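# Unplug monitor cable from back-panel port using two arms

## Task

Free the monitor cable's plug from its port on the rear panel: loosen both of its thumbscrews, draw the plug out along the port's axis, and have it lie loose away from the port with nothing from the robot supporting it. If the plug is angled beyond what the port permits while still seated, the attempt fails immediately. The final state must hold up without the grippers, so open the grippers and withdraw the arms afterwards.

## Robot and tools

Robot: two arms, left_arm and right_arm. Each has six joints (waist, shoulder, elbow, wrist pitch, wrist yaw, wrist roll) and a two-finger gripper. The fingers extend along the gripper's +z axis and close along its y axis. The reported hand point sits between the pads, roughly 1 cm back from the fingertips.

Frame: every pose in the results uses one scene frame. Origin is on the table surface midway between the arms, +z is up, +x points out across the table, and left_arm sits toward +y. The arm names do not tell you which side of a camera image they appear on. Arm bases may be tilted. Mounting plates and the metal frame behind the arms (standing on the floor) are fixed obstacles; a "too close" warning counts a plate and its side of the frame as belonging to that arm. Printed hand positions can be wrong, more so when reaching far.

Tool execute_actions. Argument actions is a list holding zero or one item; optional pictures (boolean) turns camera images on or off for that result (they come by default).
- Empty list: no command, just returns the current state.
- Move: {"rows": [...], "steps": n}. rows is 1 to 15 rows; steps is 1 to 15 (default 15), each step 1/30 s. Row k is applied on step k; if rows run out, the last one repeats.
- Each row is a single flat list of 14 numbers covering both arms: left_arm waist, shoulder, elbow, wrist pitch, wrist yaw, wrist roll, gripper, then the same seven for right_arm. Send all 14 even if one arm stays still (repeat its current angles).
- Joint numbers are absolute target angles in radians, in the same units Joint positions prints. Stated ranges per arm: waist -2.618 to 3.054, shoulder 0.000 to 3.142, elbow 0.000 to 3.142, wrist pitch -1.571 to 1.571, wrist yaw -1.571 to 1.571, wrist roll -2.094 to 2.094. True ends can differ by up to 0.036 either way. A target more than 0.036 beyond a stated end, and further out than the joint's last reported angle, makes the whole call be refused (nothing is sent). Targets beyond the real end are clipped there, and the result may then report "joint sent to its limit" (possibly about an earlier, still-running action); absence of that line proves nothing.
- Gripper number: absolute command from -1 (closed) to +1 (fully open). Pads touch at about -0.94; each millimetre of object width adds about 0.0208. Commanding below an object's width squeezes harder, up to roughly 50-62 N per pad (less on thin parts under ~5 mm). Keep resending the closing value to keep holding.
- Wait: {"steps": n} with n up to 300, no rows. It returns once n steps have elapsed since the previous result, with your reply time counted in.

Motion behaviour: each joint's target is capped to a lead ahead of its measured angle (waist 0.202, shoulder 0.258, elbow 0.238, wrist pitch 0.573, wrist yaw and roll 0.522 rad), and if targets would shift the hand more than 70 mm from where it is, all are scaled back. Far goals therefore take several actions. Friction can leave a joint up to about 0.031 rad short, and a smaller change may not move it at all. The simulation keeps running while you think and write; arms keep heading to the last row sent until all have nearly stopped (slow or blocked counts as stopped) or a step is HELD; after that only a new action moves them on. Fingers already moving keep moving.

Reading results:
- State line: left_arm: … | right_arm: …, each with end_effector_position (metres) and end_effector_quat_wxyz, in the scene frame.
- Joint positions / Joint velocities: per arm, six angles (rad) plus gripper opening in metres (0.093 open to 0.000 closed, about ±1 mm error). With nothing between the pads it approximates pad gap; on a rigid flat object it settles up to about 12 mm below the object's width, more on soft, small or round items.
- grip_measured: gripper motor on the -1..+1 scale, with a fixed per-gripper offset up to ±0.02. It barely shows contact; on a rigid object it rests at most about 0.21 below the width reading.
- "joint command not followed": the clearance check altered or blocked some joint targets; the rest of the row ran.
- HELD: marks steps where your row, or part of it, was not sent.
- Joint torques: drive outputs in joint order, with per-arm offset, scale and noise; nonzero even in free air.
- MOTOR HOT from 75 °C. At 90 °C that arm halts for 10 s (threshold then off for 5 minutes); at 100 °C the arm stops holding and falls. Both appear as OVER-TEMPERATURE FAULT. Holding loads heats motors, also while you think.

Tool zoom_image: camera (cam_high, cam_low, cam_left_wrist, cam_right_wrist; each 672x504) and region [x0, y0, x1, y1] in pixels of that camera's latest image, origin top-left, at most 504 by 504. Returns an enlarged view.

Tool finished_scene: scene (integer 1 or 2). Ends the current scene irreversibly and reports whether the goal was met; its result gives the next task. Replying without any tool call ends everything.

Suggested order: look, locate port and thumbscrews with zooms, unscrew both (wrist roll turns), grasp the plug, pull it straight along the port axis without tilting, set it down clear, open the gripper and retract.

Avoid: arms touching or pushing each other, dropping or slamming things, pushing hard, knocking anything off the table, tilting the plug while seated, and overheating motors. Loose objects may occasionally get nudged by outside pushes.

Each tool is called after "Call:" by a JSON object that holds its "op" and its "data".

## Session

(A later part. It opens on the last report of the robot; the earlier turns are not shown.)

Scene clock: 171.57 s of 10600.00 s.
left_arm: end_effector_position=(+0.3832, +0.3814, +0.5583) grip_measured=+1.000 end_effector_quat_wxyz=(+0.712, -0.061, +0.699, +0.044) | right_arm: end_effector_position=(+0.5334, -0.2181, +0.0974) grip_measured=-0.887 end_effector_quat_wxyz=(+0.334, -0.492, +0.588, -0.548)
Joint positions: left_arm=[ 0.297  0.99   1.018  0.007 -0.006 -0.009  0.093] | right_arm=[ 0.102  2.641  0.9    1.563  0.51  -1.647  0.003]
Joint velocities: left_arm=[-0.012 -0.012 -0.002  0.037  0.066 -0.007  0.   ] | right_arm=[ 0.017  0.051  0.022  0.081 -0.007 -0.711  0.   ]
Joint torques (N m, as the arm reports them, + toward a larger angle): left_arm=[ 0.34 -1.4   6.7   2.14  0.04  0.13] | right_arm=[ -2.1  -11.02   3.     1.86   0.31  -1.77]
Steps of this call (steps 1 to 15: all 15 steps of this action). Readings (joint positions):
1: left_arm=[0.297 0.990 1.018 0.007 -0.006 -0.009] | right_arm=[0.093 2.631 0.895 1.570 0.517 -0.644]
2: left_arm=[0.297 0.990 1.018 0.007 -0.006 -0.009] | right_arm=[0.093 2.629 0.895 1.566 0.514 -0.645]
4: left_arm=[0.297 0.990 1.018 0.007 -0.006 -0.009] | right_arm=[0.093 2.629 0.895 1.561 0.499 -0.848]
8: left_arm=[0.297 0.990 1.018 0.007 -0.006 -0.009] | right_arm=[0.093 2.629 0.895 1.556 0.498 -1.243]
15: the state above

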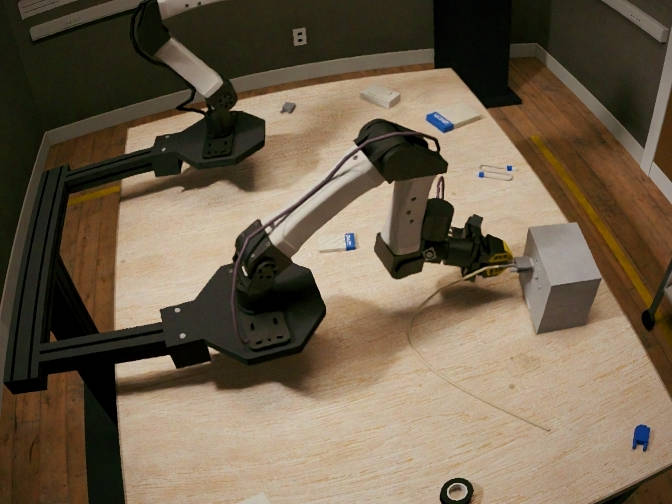

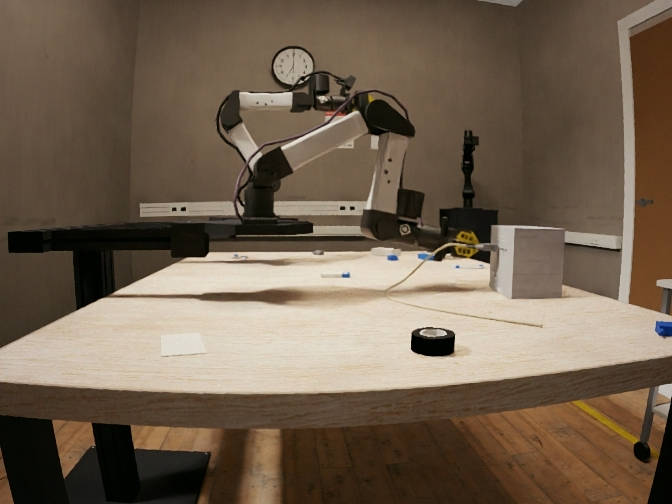

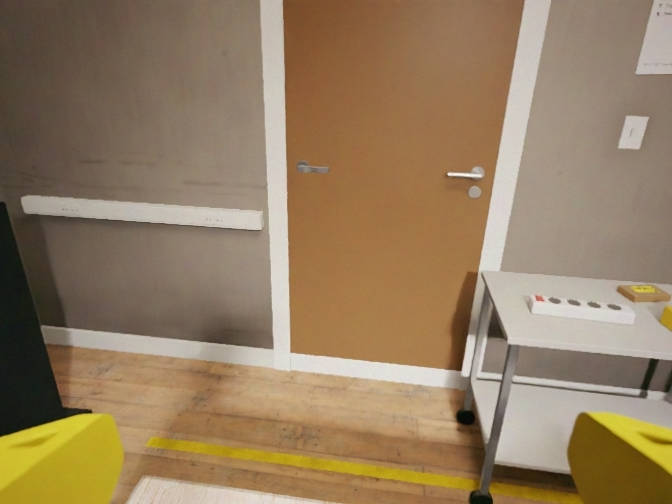

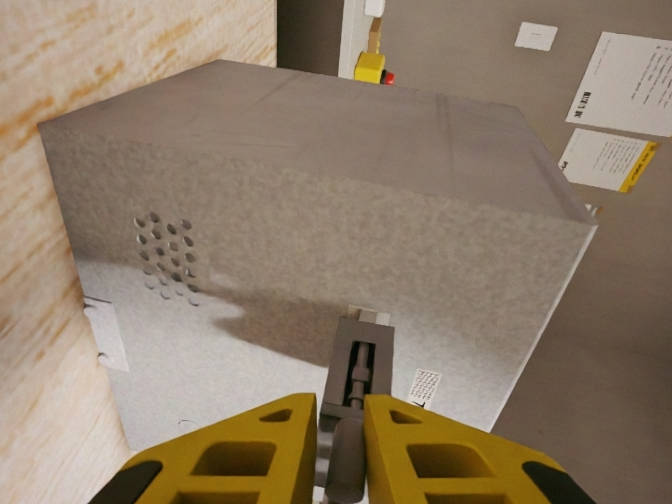

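Call:
{"op": "execute_actions", "data": {"actions": [{"rows":[[0.3,1,1,0,0,0,1,0.12,2.635,0.9,1.555,0.52,-1.5,-0.4],[0.3,1,1,0,0,0,1,0.14,2.635,0.9,1.555,0.55,-1.4,-0.4],[0.3,1,1,0,0,0,1,0.16,2.635,0.9,1.555,0.6,-1.4,-0.4],[0.3,1,1,0,0,0,1,0.175,2.65,0.93,1.555,0.7,-1.4,-0.4],[0.3,1,1,0,0,0,1,0.175,2.66,0.95,1.555,0.76,-1.4,-0.4],[0.3,1,1,0,0,0,1,0.175,2.68,0.975,1.555,0.76,-1.4,-0.4]]}], "pictures": false}}

Call:
{"op": "execute_actions", "data": {"actions": [{"steps":10}]}}

Scene clock: 175.63 s of 10600.00 s.
left_arm: end_effector_position=(+0.3832, +0.3814, +0.5583) grip_measured=+1.000 end_effector_quat_wxyz=(+0.712, -0.061, +0.699, +0.044) | right_arm: end_effector_position=(+0.5300, -0.2129, +0.0987) grip_measured=-0.402 end_effector_quat_wxyz=(+0.352, -0.380, +0.654, -0.551)
Joint positions: left_arm=[ 0.297  0.99   1.018  0.007 -0.006 -0.009  0.093] | right_arm=[ 0.178  2.667  0.96   1.542  0.734 -1.427  0.026]
Joint velocities: left_arm=[ 0.002 -0.007 -0.002 -0.007 -0.051  0.081  0.   ] | right_arm=[-0.007  0.012  0.007 -0.081  0.154  0.125 -0.   ]
Joint torques (N m, as the arm reports them, + toward a larger angle): left_arm=[ 0.28 -1.28  6.7   2.15  0.06  0.12] | right_arm=[-0.46 -9.42  5.11  2.12  0.25  0.07]
Steps of this call (steps 1 to 45: the robot went on to your last target; steps 46 to 107: nothing new was sent; steps 108 to 122: all 15 steps of this action). Readings (joint positions):
108: left_arm=[0.297 0.990 1.018 0.007 -0.006 -0.009] | right_arm=[0.109 2.645 0.898 1.530 0.491 -1.825]
109: left_arm=[0.297 0.990 1.018 0.007 -0.006 -0.009] | right_arm=[0.114 2.645 0.898 1.531 0.499 -1.745]
111: left_arm=[0.297 0.990 1.018 0.007 -0.006 -0.009] | right_arm=[0.136 2.645 0.901 1.533 0.547 -1.622]
115: left_arm=[0.297 0.990 1.018 0.007 -0.006 -0.009] | right_arm=[0.177 2.661 0.951 1.539 0.664 -1.495]
122: the state above

Scene clock: 175.97 s of 10600.00 s.
left_arm: end_effector_position=(+0.3832, +0.3814, +0.5583) grip_measured=+1.000 end_effector_quat_wxyz=(+0.712, -0.061, +0.699, +0.044) | right_arm: end_effector_position=(+0.5287, -0.2153, +0.0986) grip_measured=-0.402 end_effector_quat_wxyz=(+0.352, -0.370, +0.660, -0.552)
Joint positions: left_arm=[ 0.297  0.99   1.018  0.007 -0.006 -0.009  0.093] | right_arm=[ 0.178  2.668  0.96   1.542  0.75  -1.411  0.026]
Joint velocities: left_arm=[-0.007  0.002 -0.007  0.022 -0.007 -0.037  0.   ] | right_arm=[-0.002 -0.017  0.012 -0.051  0.051 -0.051 -0.001]
Joint torques (N m, as the arm reports them, + toward a larger angle): left_arm=[ 0.46 -1.33  6.76  2.15  0.08  0.14] | right_arm=[-0.25 -9.23  5.07  2.15  0.21  0.13]
Steps of this call (steps 1 to 10: the robot went on to your last target). Readings (joint positions):
1: left_arm=[0.297 0.990 1.018 0.007 -0.006 -0.009] | right_arm=[0.178 2.668 0.960 1.542 0.738 -1.423]
2: left_arm=[0.297 0.990 1.018 0.007 -0.006 -0.009] | right_arm=[0.178 2.668 0.960 1.542 0.741 -1.420]
4: left_arm=[0.297 0.990 1.018 0.007 -0.006 -0.009] | right_arm=[0.178 2.668 0.960 1.542 0.745 -1.416]
8: left_arm=[0.297 0.990 1.018 0.007 -0.006 -0.009] | right_arm=[0.178 2.668 0.960 1.542 0.749 -1.412]
10: the state above

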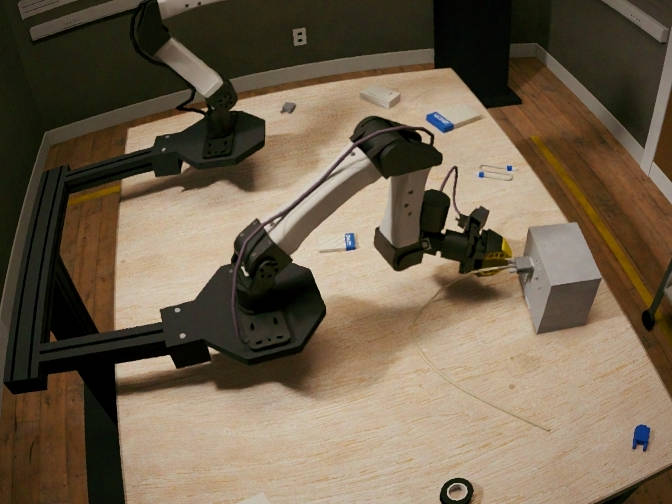

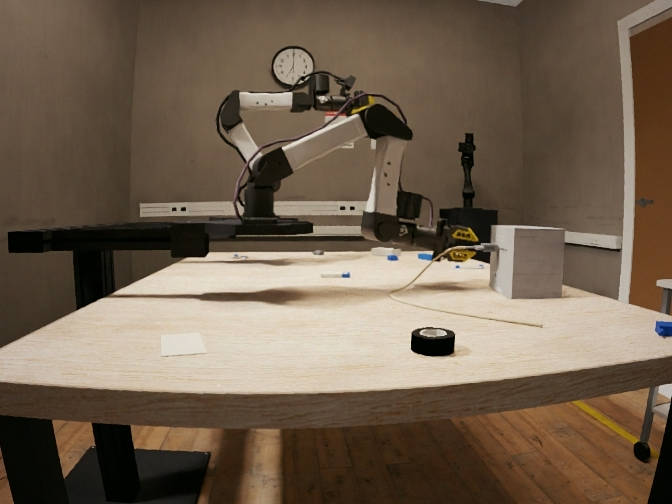

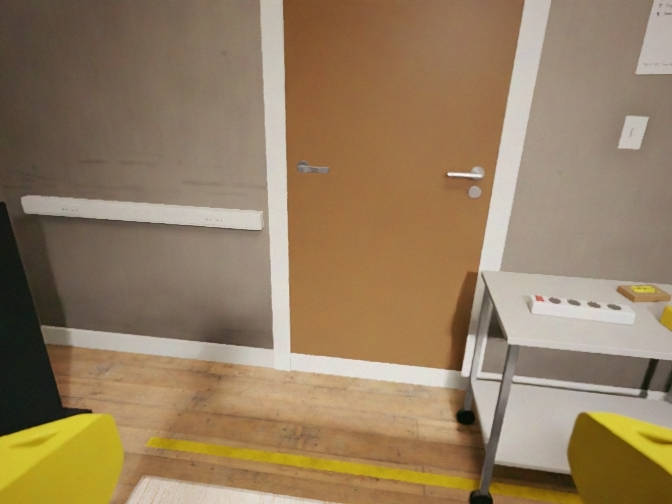

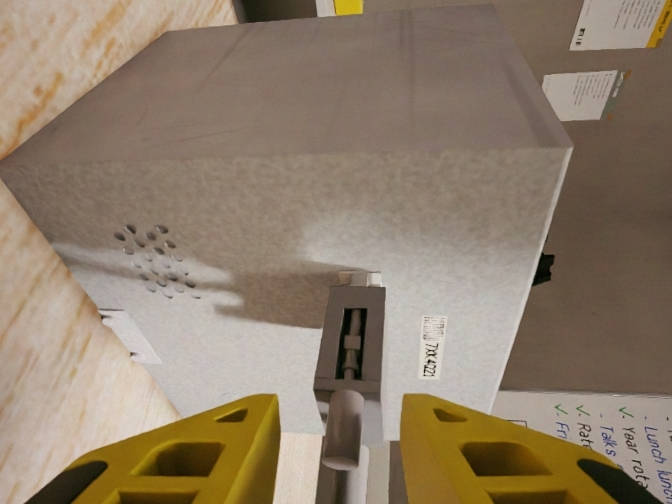

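Call:
{"op": "execute_actions", "data": {"actions": [{"rows":[[0.3,1,1,0,0,0,1,0.16,2.68,0.975,1.555,0.75,-0.6,-0.55]]}]}}

Call:
{"op": "execute_actions", "data": {"actions": [{"rows":[[0.3,1,1,0,0,0,1,0.16,2.68,0.975,1.555,0.75,-0.6,-0.9],[0.3,1,1,0,0,0,1,0.16,2.68,0.975,1.555,0.75,-0.6,-0.9],[0.3,1,1,0,0,0,1,0.16,2.68,0.975,1.555,0.75,-1.9,-0.9]]}]}}

Scene clock: 179.37 s of 10600.00 s.
left_arm: end_effector_position=(+0.3832, +0.3814, +0.5583) grip_measured=+1.000 end_effector_quat_wxyz=(+0.712, -0.061, +0.699, +0.044) | right_arm: end_effector_position=(+0.5291, -0.2219, +0.1032) grip_measured=-0.549 end_effector_quat_wxyz=(+0.538, -0.085, +0.745, -0.385)
Joint positions: left_arm=[ 0.297  0.99   1.018  0.007 -0.006 -0.009  0.093] | right_arm=[ 0.165  2.669  0.96   1.568  0.755 -0.648  0.019]
Joint velocities: left_arm=[ 0.002 -0.017 -0.007 -0.037 -0.007 -0.037  0.   ] | right_arm=[-0.002 -0.002 -0.017  0.037 -0.007  0.256  0.001]
Joint torques (N m, as the arm reports them, + toward a larger angle): left_arm=[ 0.44 -1.26  6.78  2.15  0.06  0.09] | right_arm=[-0.73 -9.63  4.87  1.78  0.16  0.17]
Steps of this call (steps 1 to 30: the robot went on to your last target; steps 31 to 87: nothing new was sent; steps 88 to 102: all 15 steps of this action). Readings (joint positions):
88: left_arm=[0.297 0.990 1.018 0.007 -0.006 -0.009] | right_arm=[0.177 2.668 0.960 1.540 0.752 -1.325]
89: left_arm=[0.297 0.990 1.018 0.007 -0.006 -0.009] | right_arm=[0.175 2.669 0.960 1.541 0.752 -1.225]
91: left_arm=[0.297 0.990 1.018 0.007 -0.006 -0.009] | right_arm=[0.170 2.669 0.960 1.542 0.752 -1.026]
95: left_arm=[0.297 0.990 1.018 0.007 -0.006 -0.009] | right_arm=[0.165 2.669 0.960 1.552 0.752 -0.780]
102: the state above

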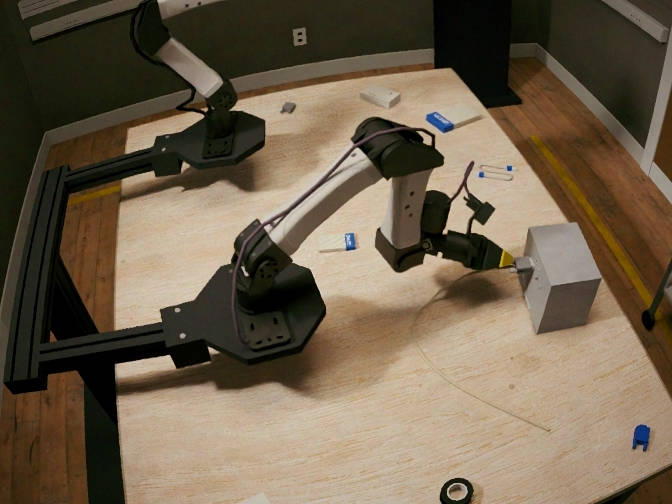

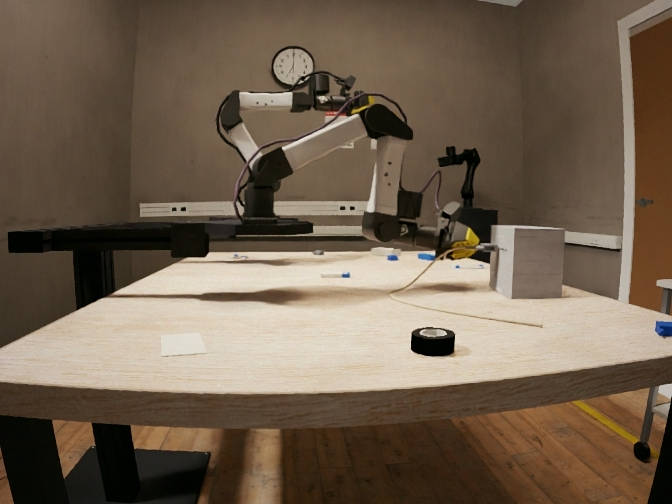

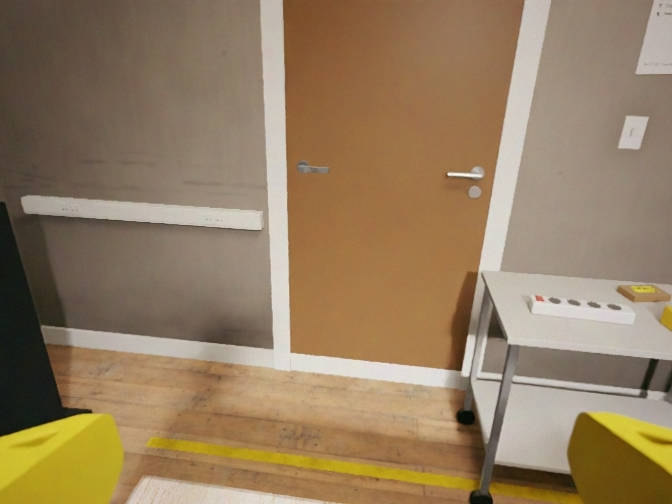

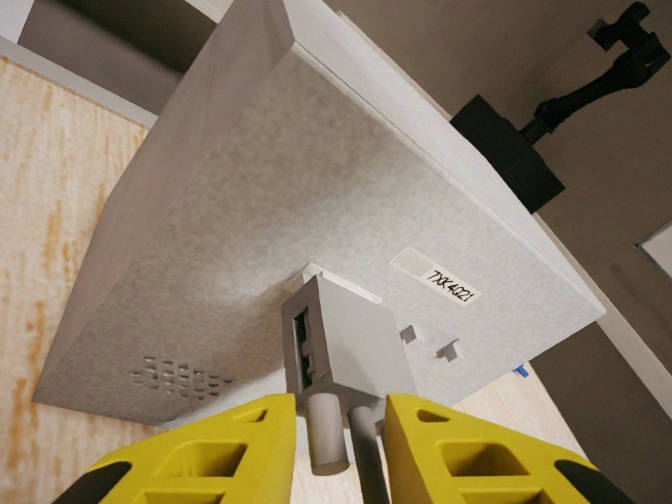

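Scene clock: 179.87 s of 10600.00 s.
left_arm: end_effector_position=(+0.3832, +0.3814, +0.5583) grip_measured=+1.000 end_effector_quat_wxyz=(+0.712, -0.061, +0.699, +0.044) | right_arm: end_effector_position=(+0.5300, -0.2187, +0.0985) grip_measured=-0.890 end_effector_quat_wxyz=(+0.264, -0.468, +0.593, -0.600)
Joint positions: left_arm=[ 0.297  0.99   1.018  0.007 -0.006 -0.009  0.093] | right_arm=[ 0.166  2.672  0.961  1.552  0.735 -1.727  0.002]
Joint velocities: left_arm=[-0.007  0.007 -0.002  0.022 -0.066 -0.022  0.   ] | right_arm=[ 0.007  0.007  0.012  0.007 -0.037 -0.974 -0.   ]
Joint torques (N m, as the arm reports them, + toward a larger angle): left_arm=[ 0.35 -1.38  6.73  2.17  0.05  0.11] | right_arm=[-0.53 -9.59  4.95  2.07  0.34 -0.17]
Steps of this call (steps 1 to 15: all 15 steps of this action). Readings (joint positions):
1: left_arm=[0.297 0.990 1.018 0.007 -0.006 -0.009] | right_arm=[0.165 2.669 0.960 1.569 0.755 -0.641]
2: left_arm=[0.297 0.990 1.018 0.007 -0.006 -0.009] | right_arm=[0.166 2.669 0.961 1.564 0.747 -0.636]
4: left_arm=[0.297 0.990 1.018 0.007 -0.006 -0.009] | right_arm=[0.166 2.669 0.961 1.561 0.743 -0.820]
8: left_arm=[0.297 0.990 1.018 0.007 -0.006 -0.009] | right_arm=[0.166 2.669 0.961 1.556 0.737 -1.216]
15: the state above

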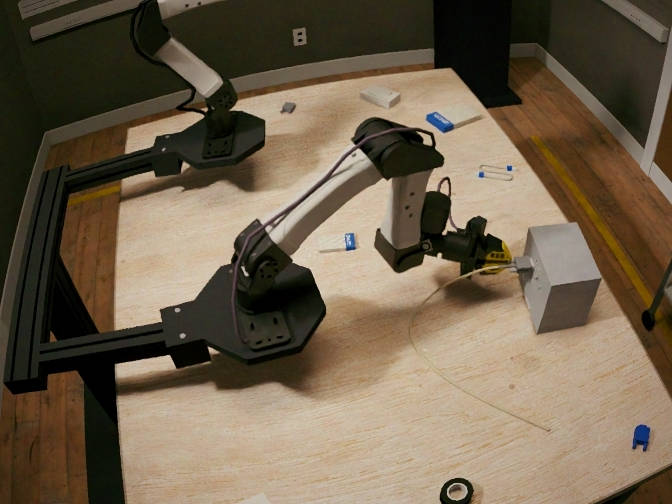

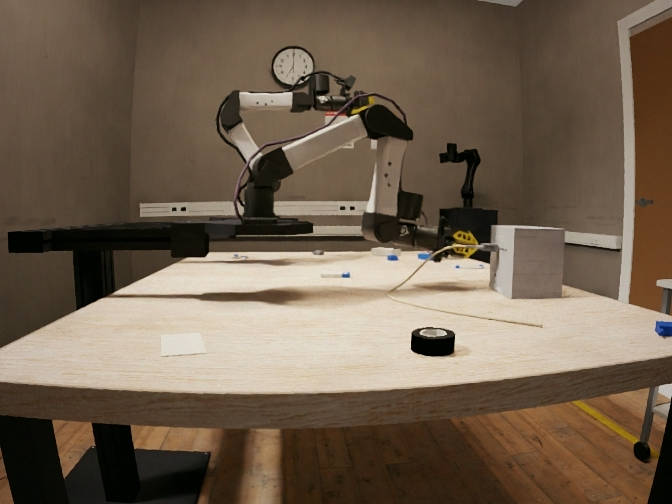

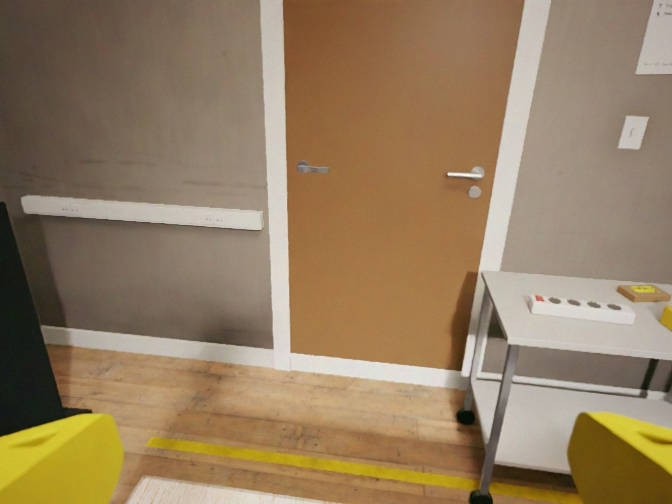

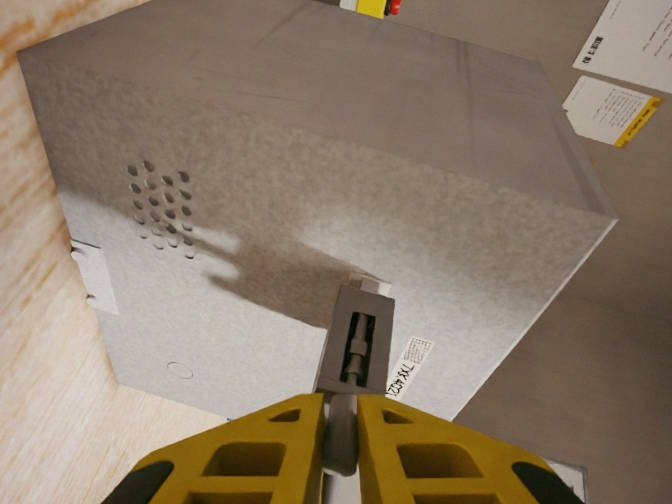

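Call:
{"op": "execute_actions", "data": {"actions": [{"rows":[[0.3,1,1,0,0,0,1,0.165,2.675,0.965,1.55,0.735,-1.95,-0.58],[0.3,1,1,0,0,0,1,0.165,2.675,0.965,1.55,0.735,-0.5,-0.58]]}], "pictures": false}}

Call:
{"op": "execute_actions", "data": {"actions": [{"rows":[[0.3,1,1,0,0,0,1,0.165,2.675,0.965,1.55,0.735,-0.65,-0.9],[0.3,1,1,0,0,0,1,0.165,2.675,0.965,1.55,0.735,-2.09,-0.9]]}], "pictures": false}}

Call:
{"op": "execute_actions", "data": {"actions": [{"rows":[[0.3,1,1,0,0,0,1,0.165,2.675,0.965,1.55,0.735,-1.95,-0.58],[0.3,1,1,0,0,0,1,0.165,2.675,0.965,1.55,0.735,-0.5,-0.58]]}], "pictures": false}}

Call:
{"op": "execute_actions", "data": {"actions": [{"rows":[[0.3,1,1,0,0,0,1,0.165,2.675,0.965,1.55,0.735,-0.65,-0.9],[0.3,1,1,0,0,0,1,0.165,2.675,0.965,1.55,0.735,-2.09,-0.9]]}], "pictures": false}}

Call:
{"op": "execute_actions", "data": {"actions": [{"rows":[[0.3,1,1,0,0,0,1,0.165,2.675,0.965,1.55,0.735,-1.95,-0.58],[0.3,1,1,0,0,0,1,0.165,2.675,0.965,1.55,0.735,-0.5,-0.58]]}], "pictures": false}}

Call:
{"op": "execute_actions", "data": {"actions": [{"rows":[[0.3,1,1,0,0,0,1,0.165,2.675,0.965,1.55,0.735,-0.65,-0.9],[0.3,1,1,0,0,0,1,0.165,2.675,0.965,1.55,0.735,-2.09,-0.9]]}], "pictures": false}}

Call:
{"op": "execute_actions", "data": {"actions": [{"rows":[[0.3,1,1,0,0,0,1,0.165,2.675,0.965,1.55,0.735,-1.95,-0.58],[0.3,1,1,0,0,0,1,0.165,2.675,0.965,1.55,0.735,-0.5,-0.58]]}], "pictures": false}}

Call:
{"op": "execute_actions", "data": {"actions": [{"rows":[[0.3,1,1,0,0,0,1,0.165,2.675,0.965,1.55,0.735,-0.65,-0.9],[0.3,1,1,0,0,0,1,0.165,2.675,0.965,1.55,0.735,-2.09,-0.9]]}], "pictures": false}}

Call:
{"op": "execute_actions", "data": {"actions": [{"rows":[[0.3,1,1,0,0,0,1,0.165,2.675,0.965,1.55,0.735,-1.95,-0.58],[0.3,1,1,0,0,0,1,0.165,2.675,0.965,1.55,0.735,-0.5,-0.58]]}], "pictures": false}}

Call:
{"op": "execute_actions", "data": {"actions": [{"rows":[[0.3,1,1,0,0,0,1,0.165,2.675,0.965,1.55,0.735,-0.65,-0.9],[0.3,1,1,0,0,0,1,0.165,2.675,0.965,1.55,0.735,-2.09,-0.9]]}], "pictures": false}}

Call:
{"op": "execute_actions", "data": {"actions": [{"rows":[[0.3,1,1,0,0,0,1,0.165,2.675,0.965,1.55,0.735,-1.95,-0.58],[0.3,1,1,0,0,0,1,0.165,2.675,0.965,1.55,0.735,-0.5,-0.58]]}], "pictures": false}}

Call:
{"op": "execute_actions", "data": {"actions": [{"rows":[[0.3,1,1,0,0,0,1,0.165,2.675,0.965,1.55,0.735,-0.65,-0.9],[0.3,1,1,0,0,0,1,0.165,2.675,0.965,1.55,0.735,-2.09,-0.9]]}], "pictures": false}}

Call:
{"op": "execute_actions", "data": {"actions": [{"rows":[[0.3,1,1,0,0,0,1,0.165,2.675,0.965,1.55,0.735,-1.95,-0.58],[0.3,1,1,0,0,0,1,0.165,2.675,0.965,1.55,0.735,-0.5,-0.58]]}], "pictures": false}}

Call:
{"op": "execute_actions", "data": {"actions": [{"rows":[[0.3,1,1,0,0,0,1,0.165,2.675,0.965,1.55,0.735,-0.65,-0.9],[0.3,1,1,0,0,0,1,0.165,2.675,0.965,1.55,0.735,-2.09,-0.9]]}], "pictures": false}}

Call:
{"op": "execute_actions", "data": {"actions": [{"rows":[[0.3,1,1,0,0,0,1,0.165,2.675,0.965,1.55,0.735,-1.95,-0.58],[0.3,1,1,0,0,0,1,0.165,2.675,0.965,1.55,0.735,-0.65,-0.58]],"steps":6}]}}

Call:
{"op": "zoom_image", "data": {"camera": "cam_right_wrist", "region": [220,250,460,500]}}

Scene clock: 198.77 s of 10600.00 s.
left_arm: end_effector_position=(+0.3832, +0.3814, +0.5583) grip_measured=+1.000 end_effector_quat_wxyz=(+0.712, -0.061, +0.699, +0.044) | right_arm: end_effector_position=(+0.5297, -0.2185, +0.0977) grip_measured=-0.582 end_effector_quat_wxyz=(+0.529, -0.107, +0.748, -0.385)
Joint positions: left_arm=[ 0.297  0.99   1.018  0.007 -0.006 -0.009  0.093] | right_arm=[ 0.167  2.674  0.961  1.551  0.735 -0.673  0.017]
Joint velocities: left_arm=[-0.002 -0.002 -0.007 -0.066  0.037 -0.066  0.   ] | right_arm=[ 0.007 -0.002  0.007  0.095  0.037  1.033  0.001]
Joint torques (N m, as the arm reports them, + toward a larger angle): left_arm=[ 0.44 -1.31  6.72  2.11  0.07  0.12] | right_arm=[ -0.22 -10.     4.2    1.79   0.17   0.1 ]
Steps of this call (steps 1 to 30: the robot went on to your last target; steps 31 to 90: nothing new was sent; then 15.40 s passed at rest; steps 91 to 105: all 15 steps of this action). Readings (joint positions):
91: left_arm=[0.297 0.990 1.018 0.007 -0.006 -0.009] | right_arm=[0.167 2.674 0.961 1.550 0.735 -1.886]
92: left_arm=[0.297 0.990 1.018 0.007 -0.006 -0.009] | right_arm=[0.167 2.674 0.961 1.546 0.735 -1.804]
94: left_arm=[0.297 0.990 1.018 0.007 -0.006 -0.009] | right_arm=[0.167 2.674 0.961 1.545 0.735 -1.603]
98: left_arm=[0.297 0.990 1.018 0.007 -0.006 -0.009] | right_arm=[0.167 2.674 0.961 1.545 0.735 -1.204]
105: the state above

Scene clock: 199.27 s of 10600.00 s.
left_arm: end_effector_position=(+0.3832, +0.3814, +0.5583) grip_measured=+1.000 end_effector_quat_wxyz=(+0.712, -0.061, +0.699, +0.044) | right_arm: end_effector_position=(+0.5293, -0.2192, +0.0992) grip_measured=-0.890 end_effector_quat_wxyz=(-0.212, +0.512, -0.553, +0.622)
Joint positions: left_arm=[ 0.297  0.99   1.018  0.007 -0.006 -0.009  0.093] | right_arm=[ 0.168  2.674  0.961  1.558  0.744 -1.894  0.002]
Joint velocities: left_arm=[ 0.007 -0.007 -0.022  0.037  0.007 -0.037  0.   ] | right_arm=[-0.002  0.032  0.002  0.037 -0.066 -1.077  0.001]
Joint torques (N m, as the arm reports them, + toward a larger angle): left_arm=[ 0.4  -1.26  6.73  2.16  0.06  0.13] | right_arm=[-0.61 -9.76  3.92  1.98  0.   -0.26]
Steps of this call (steps 1 to 15: all 15 steps of this action). Readings (joint positions):
1: left_arm=[0.297 0.990 1.018 0.007 -0.006 -0.009] | right_arm=[0.167 2.674 0.961 1.555 0.737 -0.665]
2: left_arm=[0.297 0.990 1.018 0.007 -0.006 -0.009] | right_arm=[0.166 2.674 0.961 1.564 0.743 -0.749]
4: left_arm=[0.297 0.990 1.018 0.007 -0.006 -0.009] | right_arm=[0.166 2.674 0.961 1.562 0.742 -0.950]
8: left_arm=[0.297 0.990 1.018 0.007 -0.006 -0.009] | right_arm=[0.166 2.674 0.961 1.564 0.742 -1.348]
15: the state above

Scene clock: 199.77 s of 10600.00 s.
left_arm: end_effector_position=(+0.3832, +0.3814, +0.5583) grip_measured=+1.000 end_effector_quat_wxyz=(+0.712, -0.061, +0.699, +0.044) | right_arm: end_effector_position=(+0.5293, -0.2185, +0.0971) grip_measured=-0.582 end_effector_quat_wxyz=(+0.527, -0.109, +0.749, -0.388)
Joint positions: left_arm=[ 0.297  0.99   1.018  0.007 -0.006 -0.009  0.093] | right_arm=[ 0.168  2.674  0.961  1.548  0.739 -0.678  0.017]
Joint velocities: left_arm=[-0.002  0.012 -0.002 -0.007 -0.022  0.007  0.   ] | right_arm=[-0.027 -0.007 -0.007  0.022 -0.007  1.106 -0.   ]
Joint torques (N m, as the arm reports them, + toward a larger angle): left_arm=[ 0.4  -1.31  6.67  2.14  0.04  0.12] | right_arm=[ -0.3  -10.04   4.19   2.02   0.13   0.1 ]
Steps of this call (steps 1 to 15: all 15 steps of this action). Readings (joint positions):
1: left_arm=[0.297 0.990 1.018 0.007 -0.006 -0.009] | right_arm=[0.168 2.674 0.961 1.554 0.743 -1.907]
2: left_arm=[0.297 0.990 1.018 0.007 -0.006 -0.009] | right_arm=[0.168 2.674 0.961 1.549 0.742 -1.825]
4: left_arm=[0.297 0.990 1.018 0.007 -0.006 -0.009] | right_arm=[0.168 2.674 0.961 1.548 0.739 -1.624]
8: left_arm=[0.297 0.990 1.018 0.007 -0.006 -0.009] | right_arm=[0.168 2.674 0.961 1.548 0.739 -1.225]
15: the state above

Scene clock: 200.27 s of 10600.00 s.
left_arm: end_effector_position=(+0.3832, +0.3814, +0.5583) grip_measured=+1.000 end_effector_quat_wxyz=(+0.712, -0.061, +0.699, +0.044) | right_arm: end_effector_position=(+0.5287, -0.2198, +0.1003) grip_measured=-0.890 end_effector_quat_wxyz=(-0.210, +0.509, -0.554, +0.624)
Joint positions: left_arm=[ 0.297  0.99   1.018  0.007 -0.006 -0.009  0.093] | right_arm=[ 0.169  2.674  0.961  1.563  0.753 -1.896  0.002]
Joint velocities: left_arm=[ 0.007  0.017 -0.012 -0.037  0.051  0.022  0.   ] | right_arm=[ 0.037  0.012 -0.012 -0.037  0.007 -1.121 -0.001]
Joint torques (N m, as the arm reports them, + toward a larger angle): left_arm=[ 0.39 -1.3   6.7   2.12  0.06  0.13] | right_arm=[-0.85 -9.86  3.8   1.86 -0.13 -0.25]
Steps of this call (steps 1 to 15: all 15 steps of this action). Readings (joint positions):
1: left_arm=[0.297 0.990 1.018 0.007 -0.006 -0.009] | right_arm=[0.168 2.674 0.961 1.549 0.741 -0.670]
2: left_arm=[0.297 0.990 1.018 0.007 -0.006 -0.009] | right_arm=[0.167 2.674 0.961 1.557 0.747 -0.753]
4: left_arm=[0.297 0.990 1.018 0.007 -0.006 -0.009] | right_arm=[0.167 2.674 0.961 1.557 0.748 -0.954]
8: left_arm=[0.297 0.990 1.018 0.007 -0.006 -0.009] | right_arm=[0.167 2.674 0.961 1.563 0.751 -1.352]
15: the state above

Scene clock: 200.77 s of 10600.00 s.
left_arm: end_effector_position=(+0.3832, +0.3814, +0.5583) grip_measured=+1.000 end_effector_quat_wxyz=(+0.712, -0.061, +0.699, +0.044) | right_arm: end_effector_position=(+0.5292, -0.2182, +0.0975) grip_measured=-0.582 end_effector_quat_wxyz=(+0.527, -0.109, +0.748, -0.389)
Joint positions: left_arm=[ 0.297  0.99   1.018  0.007 -0.006 -0.009  0.093] | right_arm=[ 0.169  2.674  0.961  1.549  0.742 -0.679  0.017]
Joint velocities: left_arm=[-0.002 -0.007 -0.002  0.037  0.007 -0.051  0.   ] | right_arm=[ 0.012  0.007 -0.027 -0.037 -0.066  1.121 -0.   ]
Joint torques (N m, as the arm reports them, + toward a larger angle): left_arm=[ 0.41 -1.28  6.71  2.14  0.05  0.12] | right_arm=[ -0.66 -10.04   4.07   1.93   0.12   0.11]
Steps of this call (steps 1 to 15: all 15 steps of this action). Readings (joint positions):
1: left_arm=[0.297 0.990 1.018 0.007 -0.006 -0.009] | right_arm=[0.169 2.674 0.961 1.559 0.751 -1.909]
2: left_arm=[0.297 0.990 1.018 0.007 -0.006 -0.009] | right_arm=[0.169 2.674 0.961 1.553 0.747 -1.826]
4: left_arm=[0.297 0.990 1.018 0.007 -0.006 -0.009] | right_arm=[0.169 2.674 0.961 1.550 0.743 -1.626]
8: left_arm=[0.297 0.990 1.018 0.007 -0.006 -0.009] | right_arm=[0.169 2.674 0.961 1.550 0.742 -1.227]
15: the state above

Scene clock: 201.27 s of 10600.00 s.
left_arm: end_effector_position=(+0.3832, +0.3814, +0.5583) grip_measured=+1.000 end_effector_quat_wxyz=(+0.712, -0.061, +0.699, +0.044) | right_arm: end_effector_position=(+0.5286, -0.2196, +0.1005) grip_measured=-0.891 end_effector_quat_wxyz=(-0.210, +0.509, -0.554, +0.625)
Joint positions: left_arm=[ 0.297  0.99   1.018  0.007 -0.006 -0.009  0.093] | right_arm=[ 0.17   2.674  0.961  1.564  0.755 -1.897  0.002]
Joint velocities: left_arm=[ 0.002 -0.002 -0.012 -0.066 -0.066  0.037  0.   ] | right_arm=[ 0.002  0.007 -0.012 -0.037 -0.007 -1.106 -0.001]
Joint torques (N m, as the arm reports them, + toward a larger angle): left_arm=[ 0.48 -1.37  6.68  2.13  0.05  0.12] | right_arm=[ -0.69 -10.07   4.19   1.83  -0.08  -0.29]
Steps of this call (steps 1 to 15: all 15 steps of this action). Readings (joint positions):
1: left_arm=[0.297 0.990 1.018 0.007 -0.006 -0.009] | right_arm=[0.169 2.674 0.961 1.550 0.743 -0.670]
2: left_arm=[0.297 0.990 1.018 0.007 -0.006 -0.009] | right_arm=[0.169 2.674 0.961 1.557 0.750 -0.754]
4: left_arm=[0.297 0.990 1.018 0.007 -0.006 -0.009] | right_arm=[0.169 2.674 0.961 1.557 0.750 -0.954]
8: left_arm=[0.297 0.990 1.018 0.007 -0.006 -0.009] | right_arm=[0.169 2.674 0.961 1.564 0.753 -1.352]
15: the state above

Scene clock: 201.77 s of 10600.00 s.
left_arm: end_effector_position=(+0.3832, +0.3814, +0.5583) grip_measured=+1.000 end_effector_quat_wxyz=(+0.712, -0.061, +0.699, +0.044) | right_arm: end_effector_position=(+0.5292, -0.2178, +0.0977) grip_measured=-0.582 end_effector_quat_wxyz=(+0.527, -0.109, +0.748, -0.388)
Joint positions: left_arm=[ 0.297  0.99   1.018  0.007 -0.006 -0.009  0.093] | right_arm=[ 0.17   2.674  0.961  1.55   0.742 -0.68   0.017]
Joint velocities: left_arm=[-0.012  0.007  0.007  0.007  0.051 -0.022  0.   ] | right_arm=[-0.012 -0.002 -0.027  0.037 -0.007  1.15  -0.001]
Joint torques (N m, as the arm reports them, + toward a larger angle): left_arm=[ 0.36 -1.39  6.77  2.12  0.06  0.12] | right_arm=[ -0.86 -10.11   3.91   1.99   0.08   0.06]
Steps of this call (steps 1 to 15: all 15 steps of this action). Readings (joint positions):
1: left_arm=[0.297 0.990 1.018 0.007 -0.006 -0.009] | right_arm=[0.170 2.674 0.961 1.560 0.752 -1.910]
2: left_arm=[0.297 0.990 1.018 0.007 -0.006 -0.009] | right_arm=[0.170 2.674 0.961 1.553 0.748 -1.827]
4: left_arm=[0.297 0.990 1.018 0.007 -0.006 -0.009] | right_arm=[0.170 2.674 0.961 1.552 0.743 -1.627]
8: left_arm=[0.297 0.990 1.018 0.007 -0.006 -0.009] | right_arm=[0.170 2.674 0.961 1.551 0.742 -1.228]
15: the state above

Scene clock: 202.27 s of 10600.00 s.
left_arm: end_effector_position=(+0.3832, +0.3814, +0.5583) grip_measured=+1.000 end_effector_quat_wxyz=(+0.712, -0.061, +0.699, +0.044) | right_arm: end_effector_position=(+0.5288, -0.2196, +0.1007) grip_measured=-0.890 end_effector_quat_wxyz=(-0.211, +0.509, -0.553, +0.625)
Joint positions: left_arm=[ 0.297  0.99   1.018  0.007 -0.006 -0.009  0.093] | right_arm=[ 0.17   2.674  0.961  1.565  0.753 -1.898  0.002]
Joint velocities: left_arm=[-0.017 -0.007  0.007 -0.022 -0.037  0.066  0.   ] | right_arm=[-0.007 -0.017 -0.007 -0.037  0.007 -1.15   0.001]
Joint torques (N m, as the arm reports them, + toward a larger angle): left_arm=[ 0.47 -1.27  6.74  2.14  0.06  0.13] | right_arm=[ -0.66 -10.09   4.     1.89  -0.09  -0.31]
Steps of this call (steps 1 to 15: all 15 steps of this action). Readings (joint positions):
1: left_arm=[0.297 0.990 1.018 0.007 -0.006 -0.009] | right_arm=[0.170 2.674 0.961 1.551 0.743 -0.670]
2: left_arm=[0.297 0.990 1.018 0.007 -0.006 -0.009] | right_arm=[0.169 2.674 0.961 1.558 0.750 -0.754]
4: left_arm=[0.297 0.990 1.018 0.007 -0.006 -0.009] | right_arm=[0.169 2.674 0.961 1.558 0.750 -0.955]
8: left_arm=[0.297 0.990 1.018 0.007 -0.006 -0.009] | right_arm=[0.170 2.674 0.961 1.564 0.751 -1.353]
15: the state above

Scene clock: 202.77 s of 10600.00 s.
left_arm: end_effector_position=(+0.3832, +0.3814, +0.5583) grip_measured=+1.000 end_effector_quat_wxyz=(+0.712, -0.061, +0.699, +0.044) | right_arm: end_effector_position=(+0.5292, -0.2180, +0.0977) grip_measured=-0.582 end_effector_quat_wxyz=(+0.527, -0.109, +0.748, -0.389)
Joint positions: left_arm=[ 0.297  0.99   1.018  0.007 -0.006 -0.009  0.093] | right_arm=[ 0.17   2.674  0.961  1.55   0.742 -0.68   0.017]
Joint velocities: left_arm=[-0.012  0.002 -0.007 -0.007  0.051 -0.081  0.   ] | right_arm=[ 0.002  0.002  0.007 -0.051  0.037  1.165  0.001]
Joint torques (N m, as the arm reports them, + toward a larger angle): left_arm=[ 0.4  -1.44  6.66  2.11  0.05  0.13] | right_arm=[ -0.56 -10.05   3.75   2.06   0.14   0.08]
Steps of this call (steps 1 to 15: all 15 steps of this action). Readings (joint positions):
1: left_arm=[0.297 0.990 1.018 0.007 -0.006 -0.009] | right_arm=[0.170 2.674 0.961 1.561 0.751 -1.911]
2: left_arm=[0.297 0.990 1.018 0.007 -0.006 -0.009] | right_arm=[0.170 2.674 0.961 1.554 0.748 -1.828]
4: left_arm=[0.297 0.990 1.018 0.007 -0.006 -0.009] | right_arm=[0.170 2.674 0.961 1.552 0.743 -1.627]
8: left_arm=[0.297 0.990 1.018 0.007 -0.006 -0.009] | right_arm=[0.170 2.674 0.961 1.551 0.742 -1.228]
15: the state above

Scene clock: 203.27 s of 10600.00 s.
left_arm: end_effector_position=(+0.3832, +0.3814, +0.5583) grip_measured=+1.000 end_effector_quat_wxyz=(+0.712, -0.061, +0.699, +0.044) | right_arm: end_effector_position=(+0.5288, -0.2198, +0.1009) grip_measured=-0.890 end_effector_quat_wxyz=(-0.211, +0.509, -0.553, +0.625)
Joint positions: left_arm=[ 0.297  0.99   1.018  0.007 -0.006 -0.009  0.093] | right_arm=[ 0.169  2.674  0.961  1.566  0.753 -1.898  0.002]
Joint velocities: left_arm=[ 0.022  0.007 -0.012 -0.037  0.022 -0.022  0.   ] | right_arm=[-0.002 -0.022 -0.007 -0.051 -0.051 -1.179 -0.001]
Joint torques (N m, as the arm reports them, + toward a larger angle): left_arm=[ 0.33 -1.39  6.74  2.15  0.04  0.15] | right_arm=[-0.17 -9.76  3.87  1.91 -0.07 -0.17]
Steps of this call (steps 1 to 15: all 15 steps of this action). Readings (joint positions):
1: left_arm=[0.297 0.990 1.018 0.007 -0.006 -0.009] | right_arm=[0.170 2.674 0.961 1.551 0.743 -0.670]
2: left_arm=[0.297 0.990 1.018 0.007 -0.006 -0.009] | right_arm=[0.169 2.674 0.961 1.558 0.750 -0.754]
4: left_arm=[0.297 0.990 1.018 0.007 -0.006 -0.009] | right_arm=[0.169 2.674 0.961 1.558 0.750 -0.955]
8: left_arm=[0.297 0.990 1.018 0.007 -0.006 -0.009] | right_arm=[0.169 2.674 0.961 1.564 0.751 -1.354]
15: the state above

Scene clock: 203.77 s of 10600.00 s.
left_arm: end_effector_position=(+0.3832, +0.3814, +0.5583) grip_measured=+1.000 end_effector_quat_wxyz=(+0.712, -0.061, +0.699, +0.044) | right_arm: end_effector_position=(+0.5292, -0.2181, +0.0976) grip_measured=-0.582 end_effector_quat_wxyz=(+0.527, -0.109, +0.748, -0.389)
Joint positions: left_arm=[ 0.297  0.99   1.018  0.007 -0.006 -0.009  0.093] | right_arm=[ 0.169  2.674  0.961  1.55   0.741 -0.68   0.017]
Joint velocities: left_arm=[ 0.012 -0.012  0.012  0.007  0.051  0.051  0.   ] | right_arm=[-0.012  0.012  0.007 -0.007 -0.022  1.106  0.   ]
Joint torques (N m, as the arm reports them, + toward a larger angle): left_arm=[ 0.36 -1.4   6.72  2.14  0.05  0.11] | right_arm=[-0.35 -9.99  4.11  1.94  0.13  0.08]
Steps of this call (steps 1 to 15: all 15 steps of this action). Readings (joint positions):
1: left_arm=[0.297 0.990 1.018 0.007 -0.006 -0.009] | right_arm=[0.169 2.674 0.961 1.561 0.751 -1.911]
2: left_arm=[0.297 0.990 1.018 0.007 -0.006 -0.009] | right_arm=[0.169 2.674 0.961 1.554 0.748 -1.828]
4: left_arm=[0.297 0.990 1.018 0.007 -0.006 -0.009] | right_arm=[0.169 2.674 0.961 1.552 0.743 -1.627]
8: left_arm=[0.297 0.990 1.018 0.007 -0.006 -0.009] | right_arm=[0.169 2.674 0.961 1.551 0.742 -1.229]
15: the state above

Scene clock: 204.27 s of 10600.00 s.
left_arm: end_effector_position=(+0.3832, +0.3814, +0.5583) grip_measured=+1.000 end_effector_quat_wxyz=(+0.712, -0.061, +0.699, +0.044) | right_arm: end_effector_position=(+0.5288, -0.2201, +0.1010) grip_measured=-0.890 end_effector_quat_wxyz=(-0.211, +0.509, -0.553, +0.625)
Joint positions: left_arm=[ 0.297  0.99   1.018  0.007 -0.006 -0.009  0.093] | right_arm=[ 0.169  2.674  0.961  1.566  0.754 -1.898  0.002]
Joint velocities: left_arm=[-0.012 -0.017  0.012 -0.022  0.051  0.066  0.   ] | right_arm=[-0.002 -0.007 -0.007 -0.11   0.081 -1.121 -0.001]
Joint torques (N m, as the arm reports them, + toward a larger angle): left_arm=[ 0.38 -1.29  6.77  2.15  0.04  0.13] | right_arm=[ -0.41 -10.24   3.78   1.93  -0.02  -0.11]
Steps of this call (steps 1 to 15: all 15 steps of this action). Readings (joint positions):
1: left_arm=[0.297 0.990 1.018 0.007 -0.006 -0.009] | right_arm=[0.169 2.674 0.961 1.550 0.742 -0.670]
2: left_arm=[0.297 0.990 1.018 0.007 -0.006 -0.009] | right_arm=[0.169 2.674 0.961 1.558 0.750 -0.754]
4: left_arm=[0.297 0.990 1.018 0.007 -0.006 -0.009] | right_arm=[0.169 2.674 0.961 1.558 0.750 -0.955]
8: left_arm=[0.297 0.990 1.018 0.007 -0.006 -0.009] | right_arm=[0.169 2.674 0.961 1.565 0.752 -1.354]
15: the state above

Scene clock: 204.77 s of 10600.00 s.
left_arm: end_effector_position=(+0.3832, +0.3814, +0.5583) grip_measured=+1.000 end_effector_quat_wxyz=(+0.712, -0.061, +0.699, +0.044) | right_arm: end_effector_position=(+0.5292, -0.2183, +0.0976) grip_measured=-0.582 end_effector_quat_wxyz=(+0.527, -0.109, +0.748, -0.389)
Joint positions: left_arm=[ 0.297  0.99   1.018  0.007 -0.006 -0.009  0.093] | right_arm=[ 0.169  2.674  0.961  1.55   0.742 -0.68   0.017]
Joint velocities: left_arm=[-0.002 -0.017  0.002 -0.051  0.081 -0.022  0.   ] | right_arm=[ 0.002 -0.002 -0.007  0.007  0.051  1.253  0.   ]
Joint torques (N m, as the arm reports them, + toward a larger angle): left_arm=[ 0.37 -1.35  6.66  2.12  0.01  0.15] | right_arm=[ -0.43 -10.06   4.09   2.01   0.14   0.08]
Steps of this call (steps 1 to 15: all 15 steps of this action). Readings (joint positions):
1: left_arm=[0.297 0.990 1.018 0.007 -0.006 -0.009] | right_arm=[0.169 2.674 0.961 1.561 0.752 -1.911]
2: left_arm=[0.297 0.990 1.018 0.007 -0.006 -0.009] | right_arm=[0.169 2.674 0.961 1.554 0.749 -1.828]
4: left_arm=[0.297 0.990 1.018 0.007 -0.006 -0.009] | right_arm=[0.169 2.674 0.961 1.551 0.744 -1.627]
8: left_arm=[0.297 0.990 1.018 0.007 -0.006 -0.009] | right_arm=[0.169 2.674 0.961 1.550 0.743 -1.228]
15: the state above

Scene clock: 205.27 s of 10600.00 s.
left_arm: end_effector_position=(+0.3832, +0.3814, +0.5583) grip_measured=+1.000 end_effector_quat_wxyz=(+0.712, -0.061, +0.699, +0.044) | right_arm: end_effector_position=(+0.5287, -0.2202, +0.1010) grip_measured=-0.890 end_effector_quat_wxyz=(-0.211, +0.508, -0.554, +0.625)
Joint positions: left_arm=[ 0.297  0.99   1.018  0.007 -0.006 -0.009  0.093] | right_arm=[ 0.169  2.674  0.961  1.566  0.755 -1.898  0.002]
Joint velocities: left_arm=[ 0.012  0.007 -0.012 -0.095 -0.037  0.022  0.   ] | right_arm=[-0.002 -0.017 -0.007 -0.022 -0.037 -1.136 -0.   ]
Joint torques (N m, as the arm reports them, + toward a larger angle): left_arm=[ 0.34 -1.35  6.7   2.13  0.06  0.11] | right_arm=[-0.62 -9.73  4.15  1.86 -0.05 -0.24]
Steps of this call (steps 1 to 15: all 15 steps of this action). Readings (joint positions):
1: left_arm=[0.297 0.990 1.018 0.007 -0.006 -0.009] | right_arm=[0.169 2.674 0.961 1.550 0.742 -0.670]
2: left_arm=[0.297 0.990 1.018 0.007 -0.006 -0.009] | right_arm=[0.169 2.674 0.961 1.556 0.750 -0.754]
4: left_arm=[0.297 0.990 1.018 0.007 -0.006 -0.009] | right_arm=[0.169 2.674 0.961 1.556 0.750 -0.955]
8: left_arm=[0.297 0.990 1.018 0.007 -0.006 -0.009] | right_arm=[0.169 2.674 0.961 1.565 0.753 -1.354]
15: the state above

Scene clock: 205.47 s of 10600.00 s.
left_arm: end_effector_position=(+0.3832, +0.3814, +0.5583) grip_measured=+1.000 end_effector_quat_wxyz=(+0.712, -0.061, +0.699, +0.044) | right_arm: end_effector_position=(+0.5291, -0.2186, +0.0977) grip_measured=-0.582 end_effector_quat_wxyz=(+0.348, -0.374, +0.657, -0.555)
Joint positions: left_arm=[ 0.297  0.99   1.018  0.007 -0.006 -0.009  0.093] | right_arm=[ 0.169  2.674  0.961  1.55   0.743 -1.428  0.017]
Joint velocities: left_arm=[-0.012  0.007 -0.007  0.037 -0.037  0.022  0.   ] | right_arm=[-0.007 -0.017 -0.012  0.081  0.037  2.821 -0.   ]
Joint torques (N m, as the arm reports them, + toward a larger angle): left_arm=[ 0.47 -1.38  6.69  2.16  0.08  0.15] | right_arm=[ -0.82 -10.04   3.95   1.98   0.17   0.09]
Steps of this call (steps 1 to 6: all 6 steps of this action). Readings (joint positions):
1: left_arm=[0.297 0.990 1.018 0.007 -0.006 -0.009] | right_arm=[0.169 2.674 0.961 1.561 0.753 -1.911]
2: left_arm=[0.297 0.990 1.018 0.007 -0.006 -0.009] | right_arm=[0.169 2.674 0.961 1.554 0.750 -1.828]
4: left_arm=[0.297 0.990 1.018 0.007 -0.006 -0.009] | right_arm=[0.169 2.674 0.961 1.551 0.745 -1.627]
6: the state above

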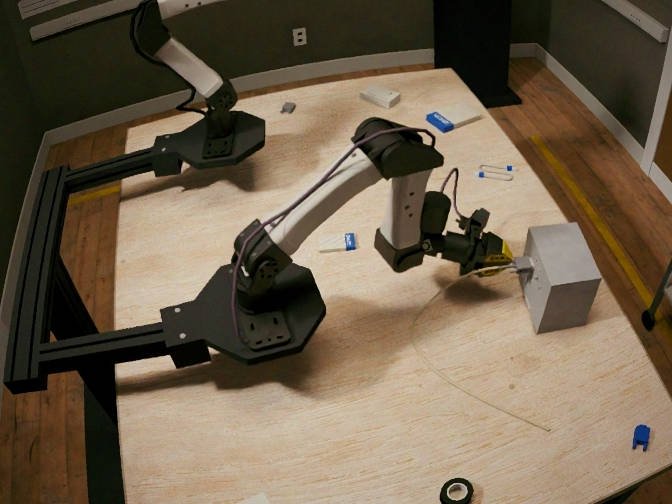

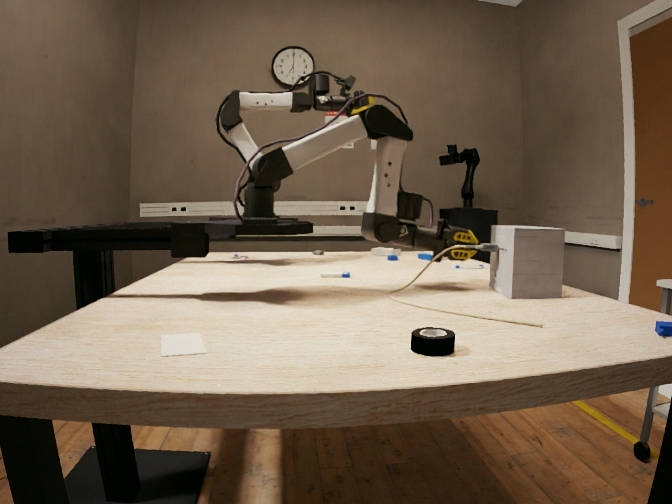

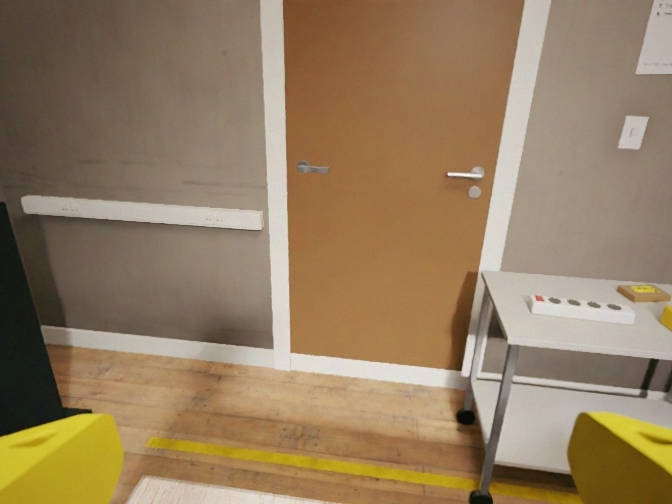

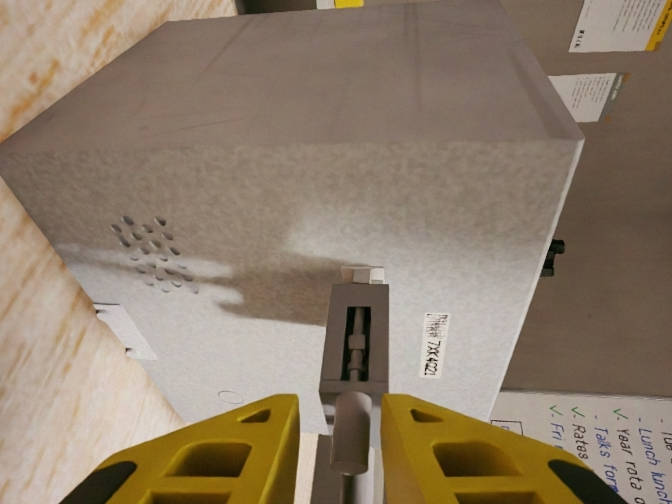

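Region (220, 250, 460, 500) of cam_right_wrist's 672x504 image, scaled by 2.016, with more detail than that image has; it fills the left 484 columns of this view, and the rest is white.

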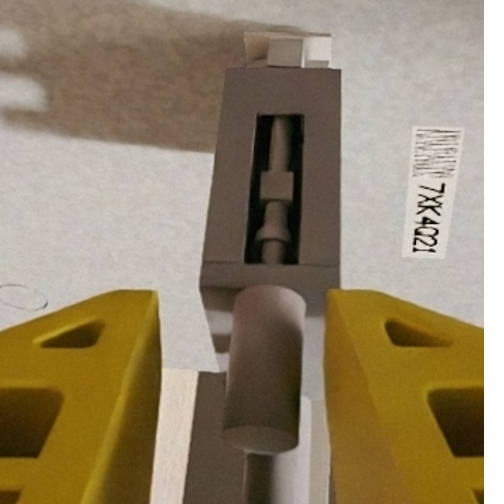

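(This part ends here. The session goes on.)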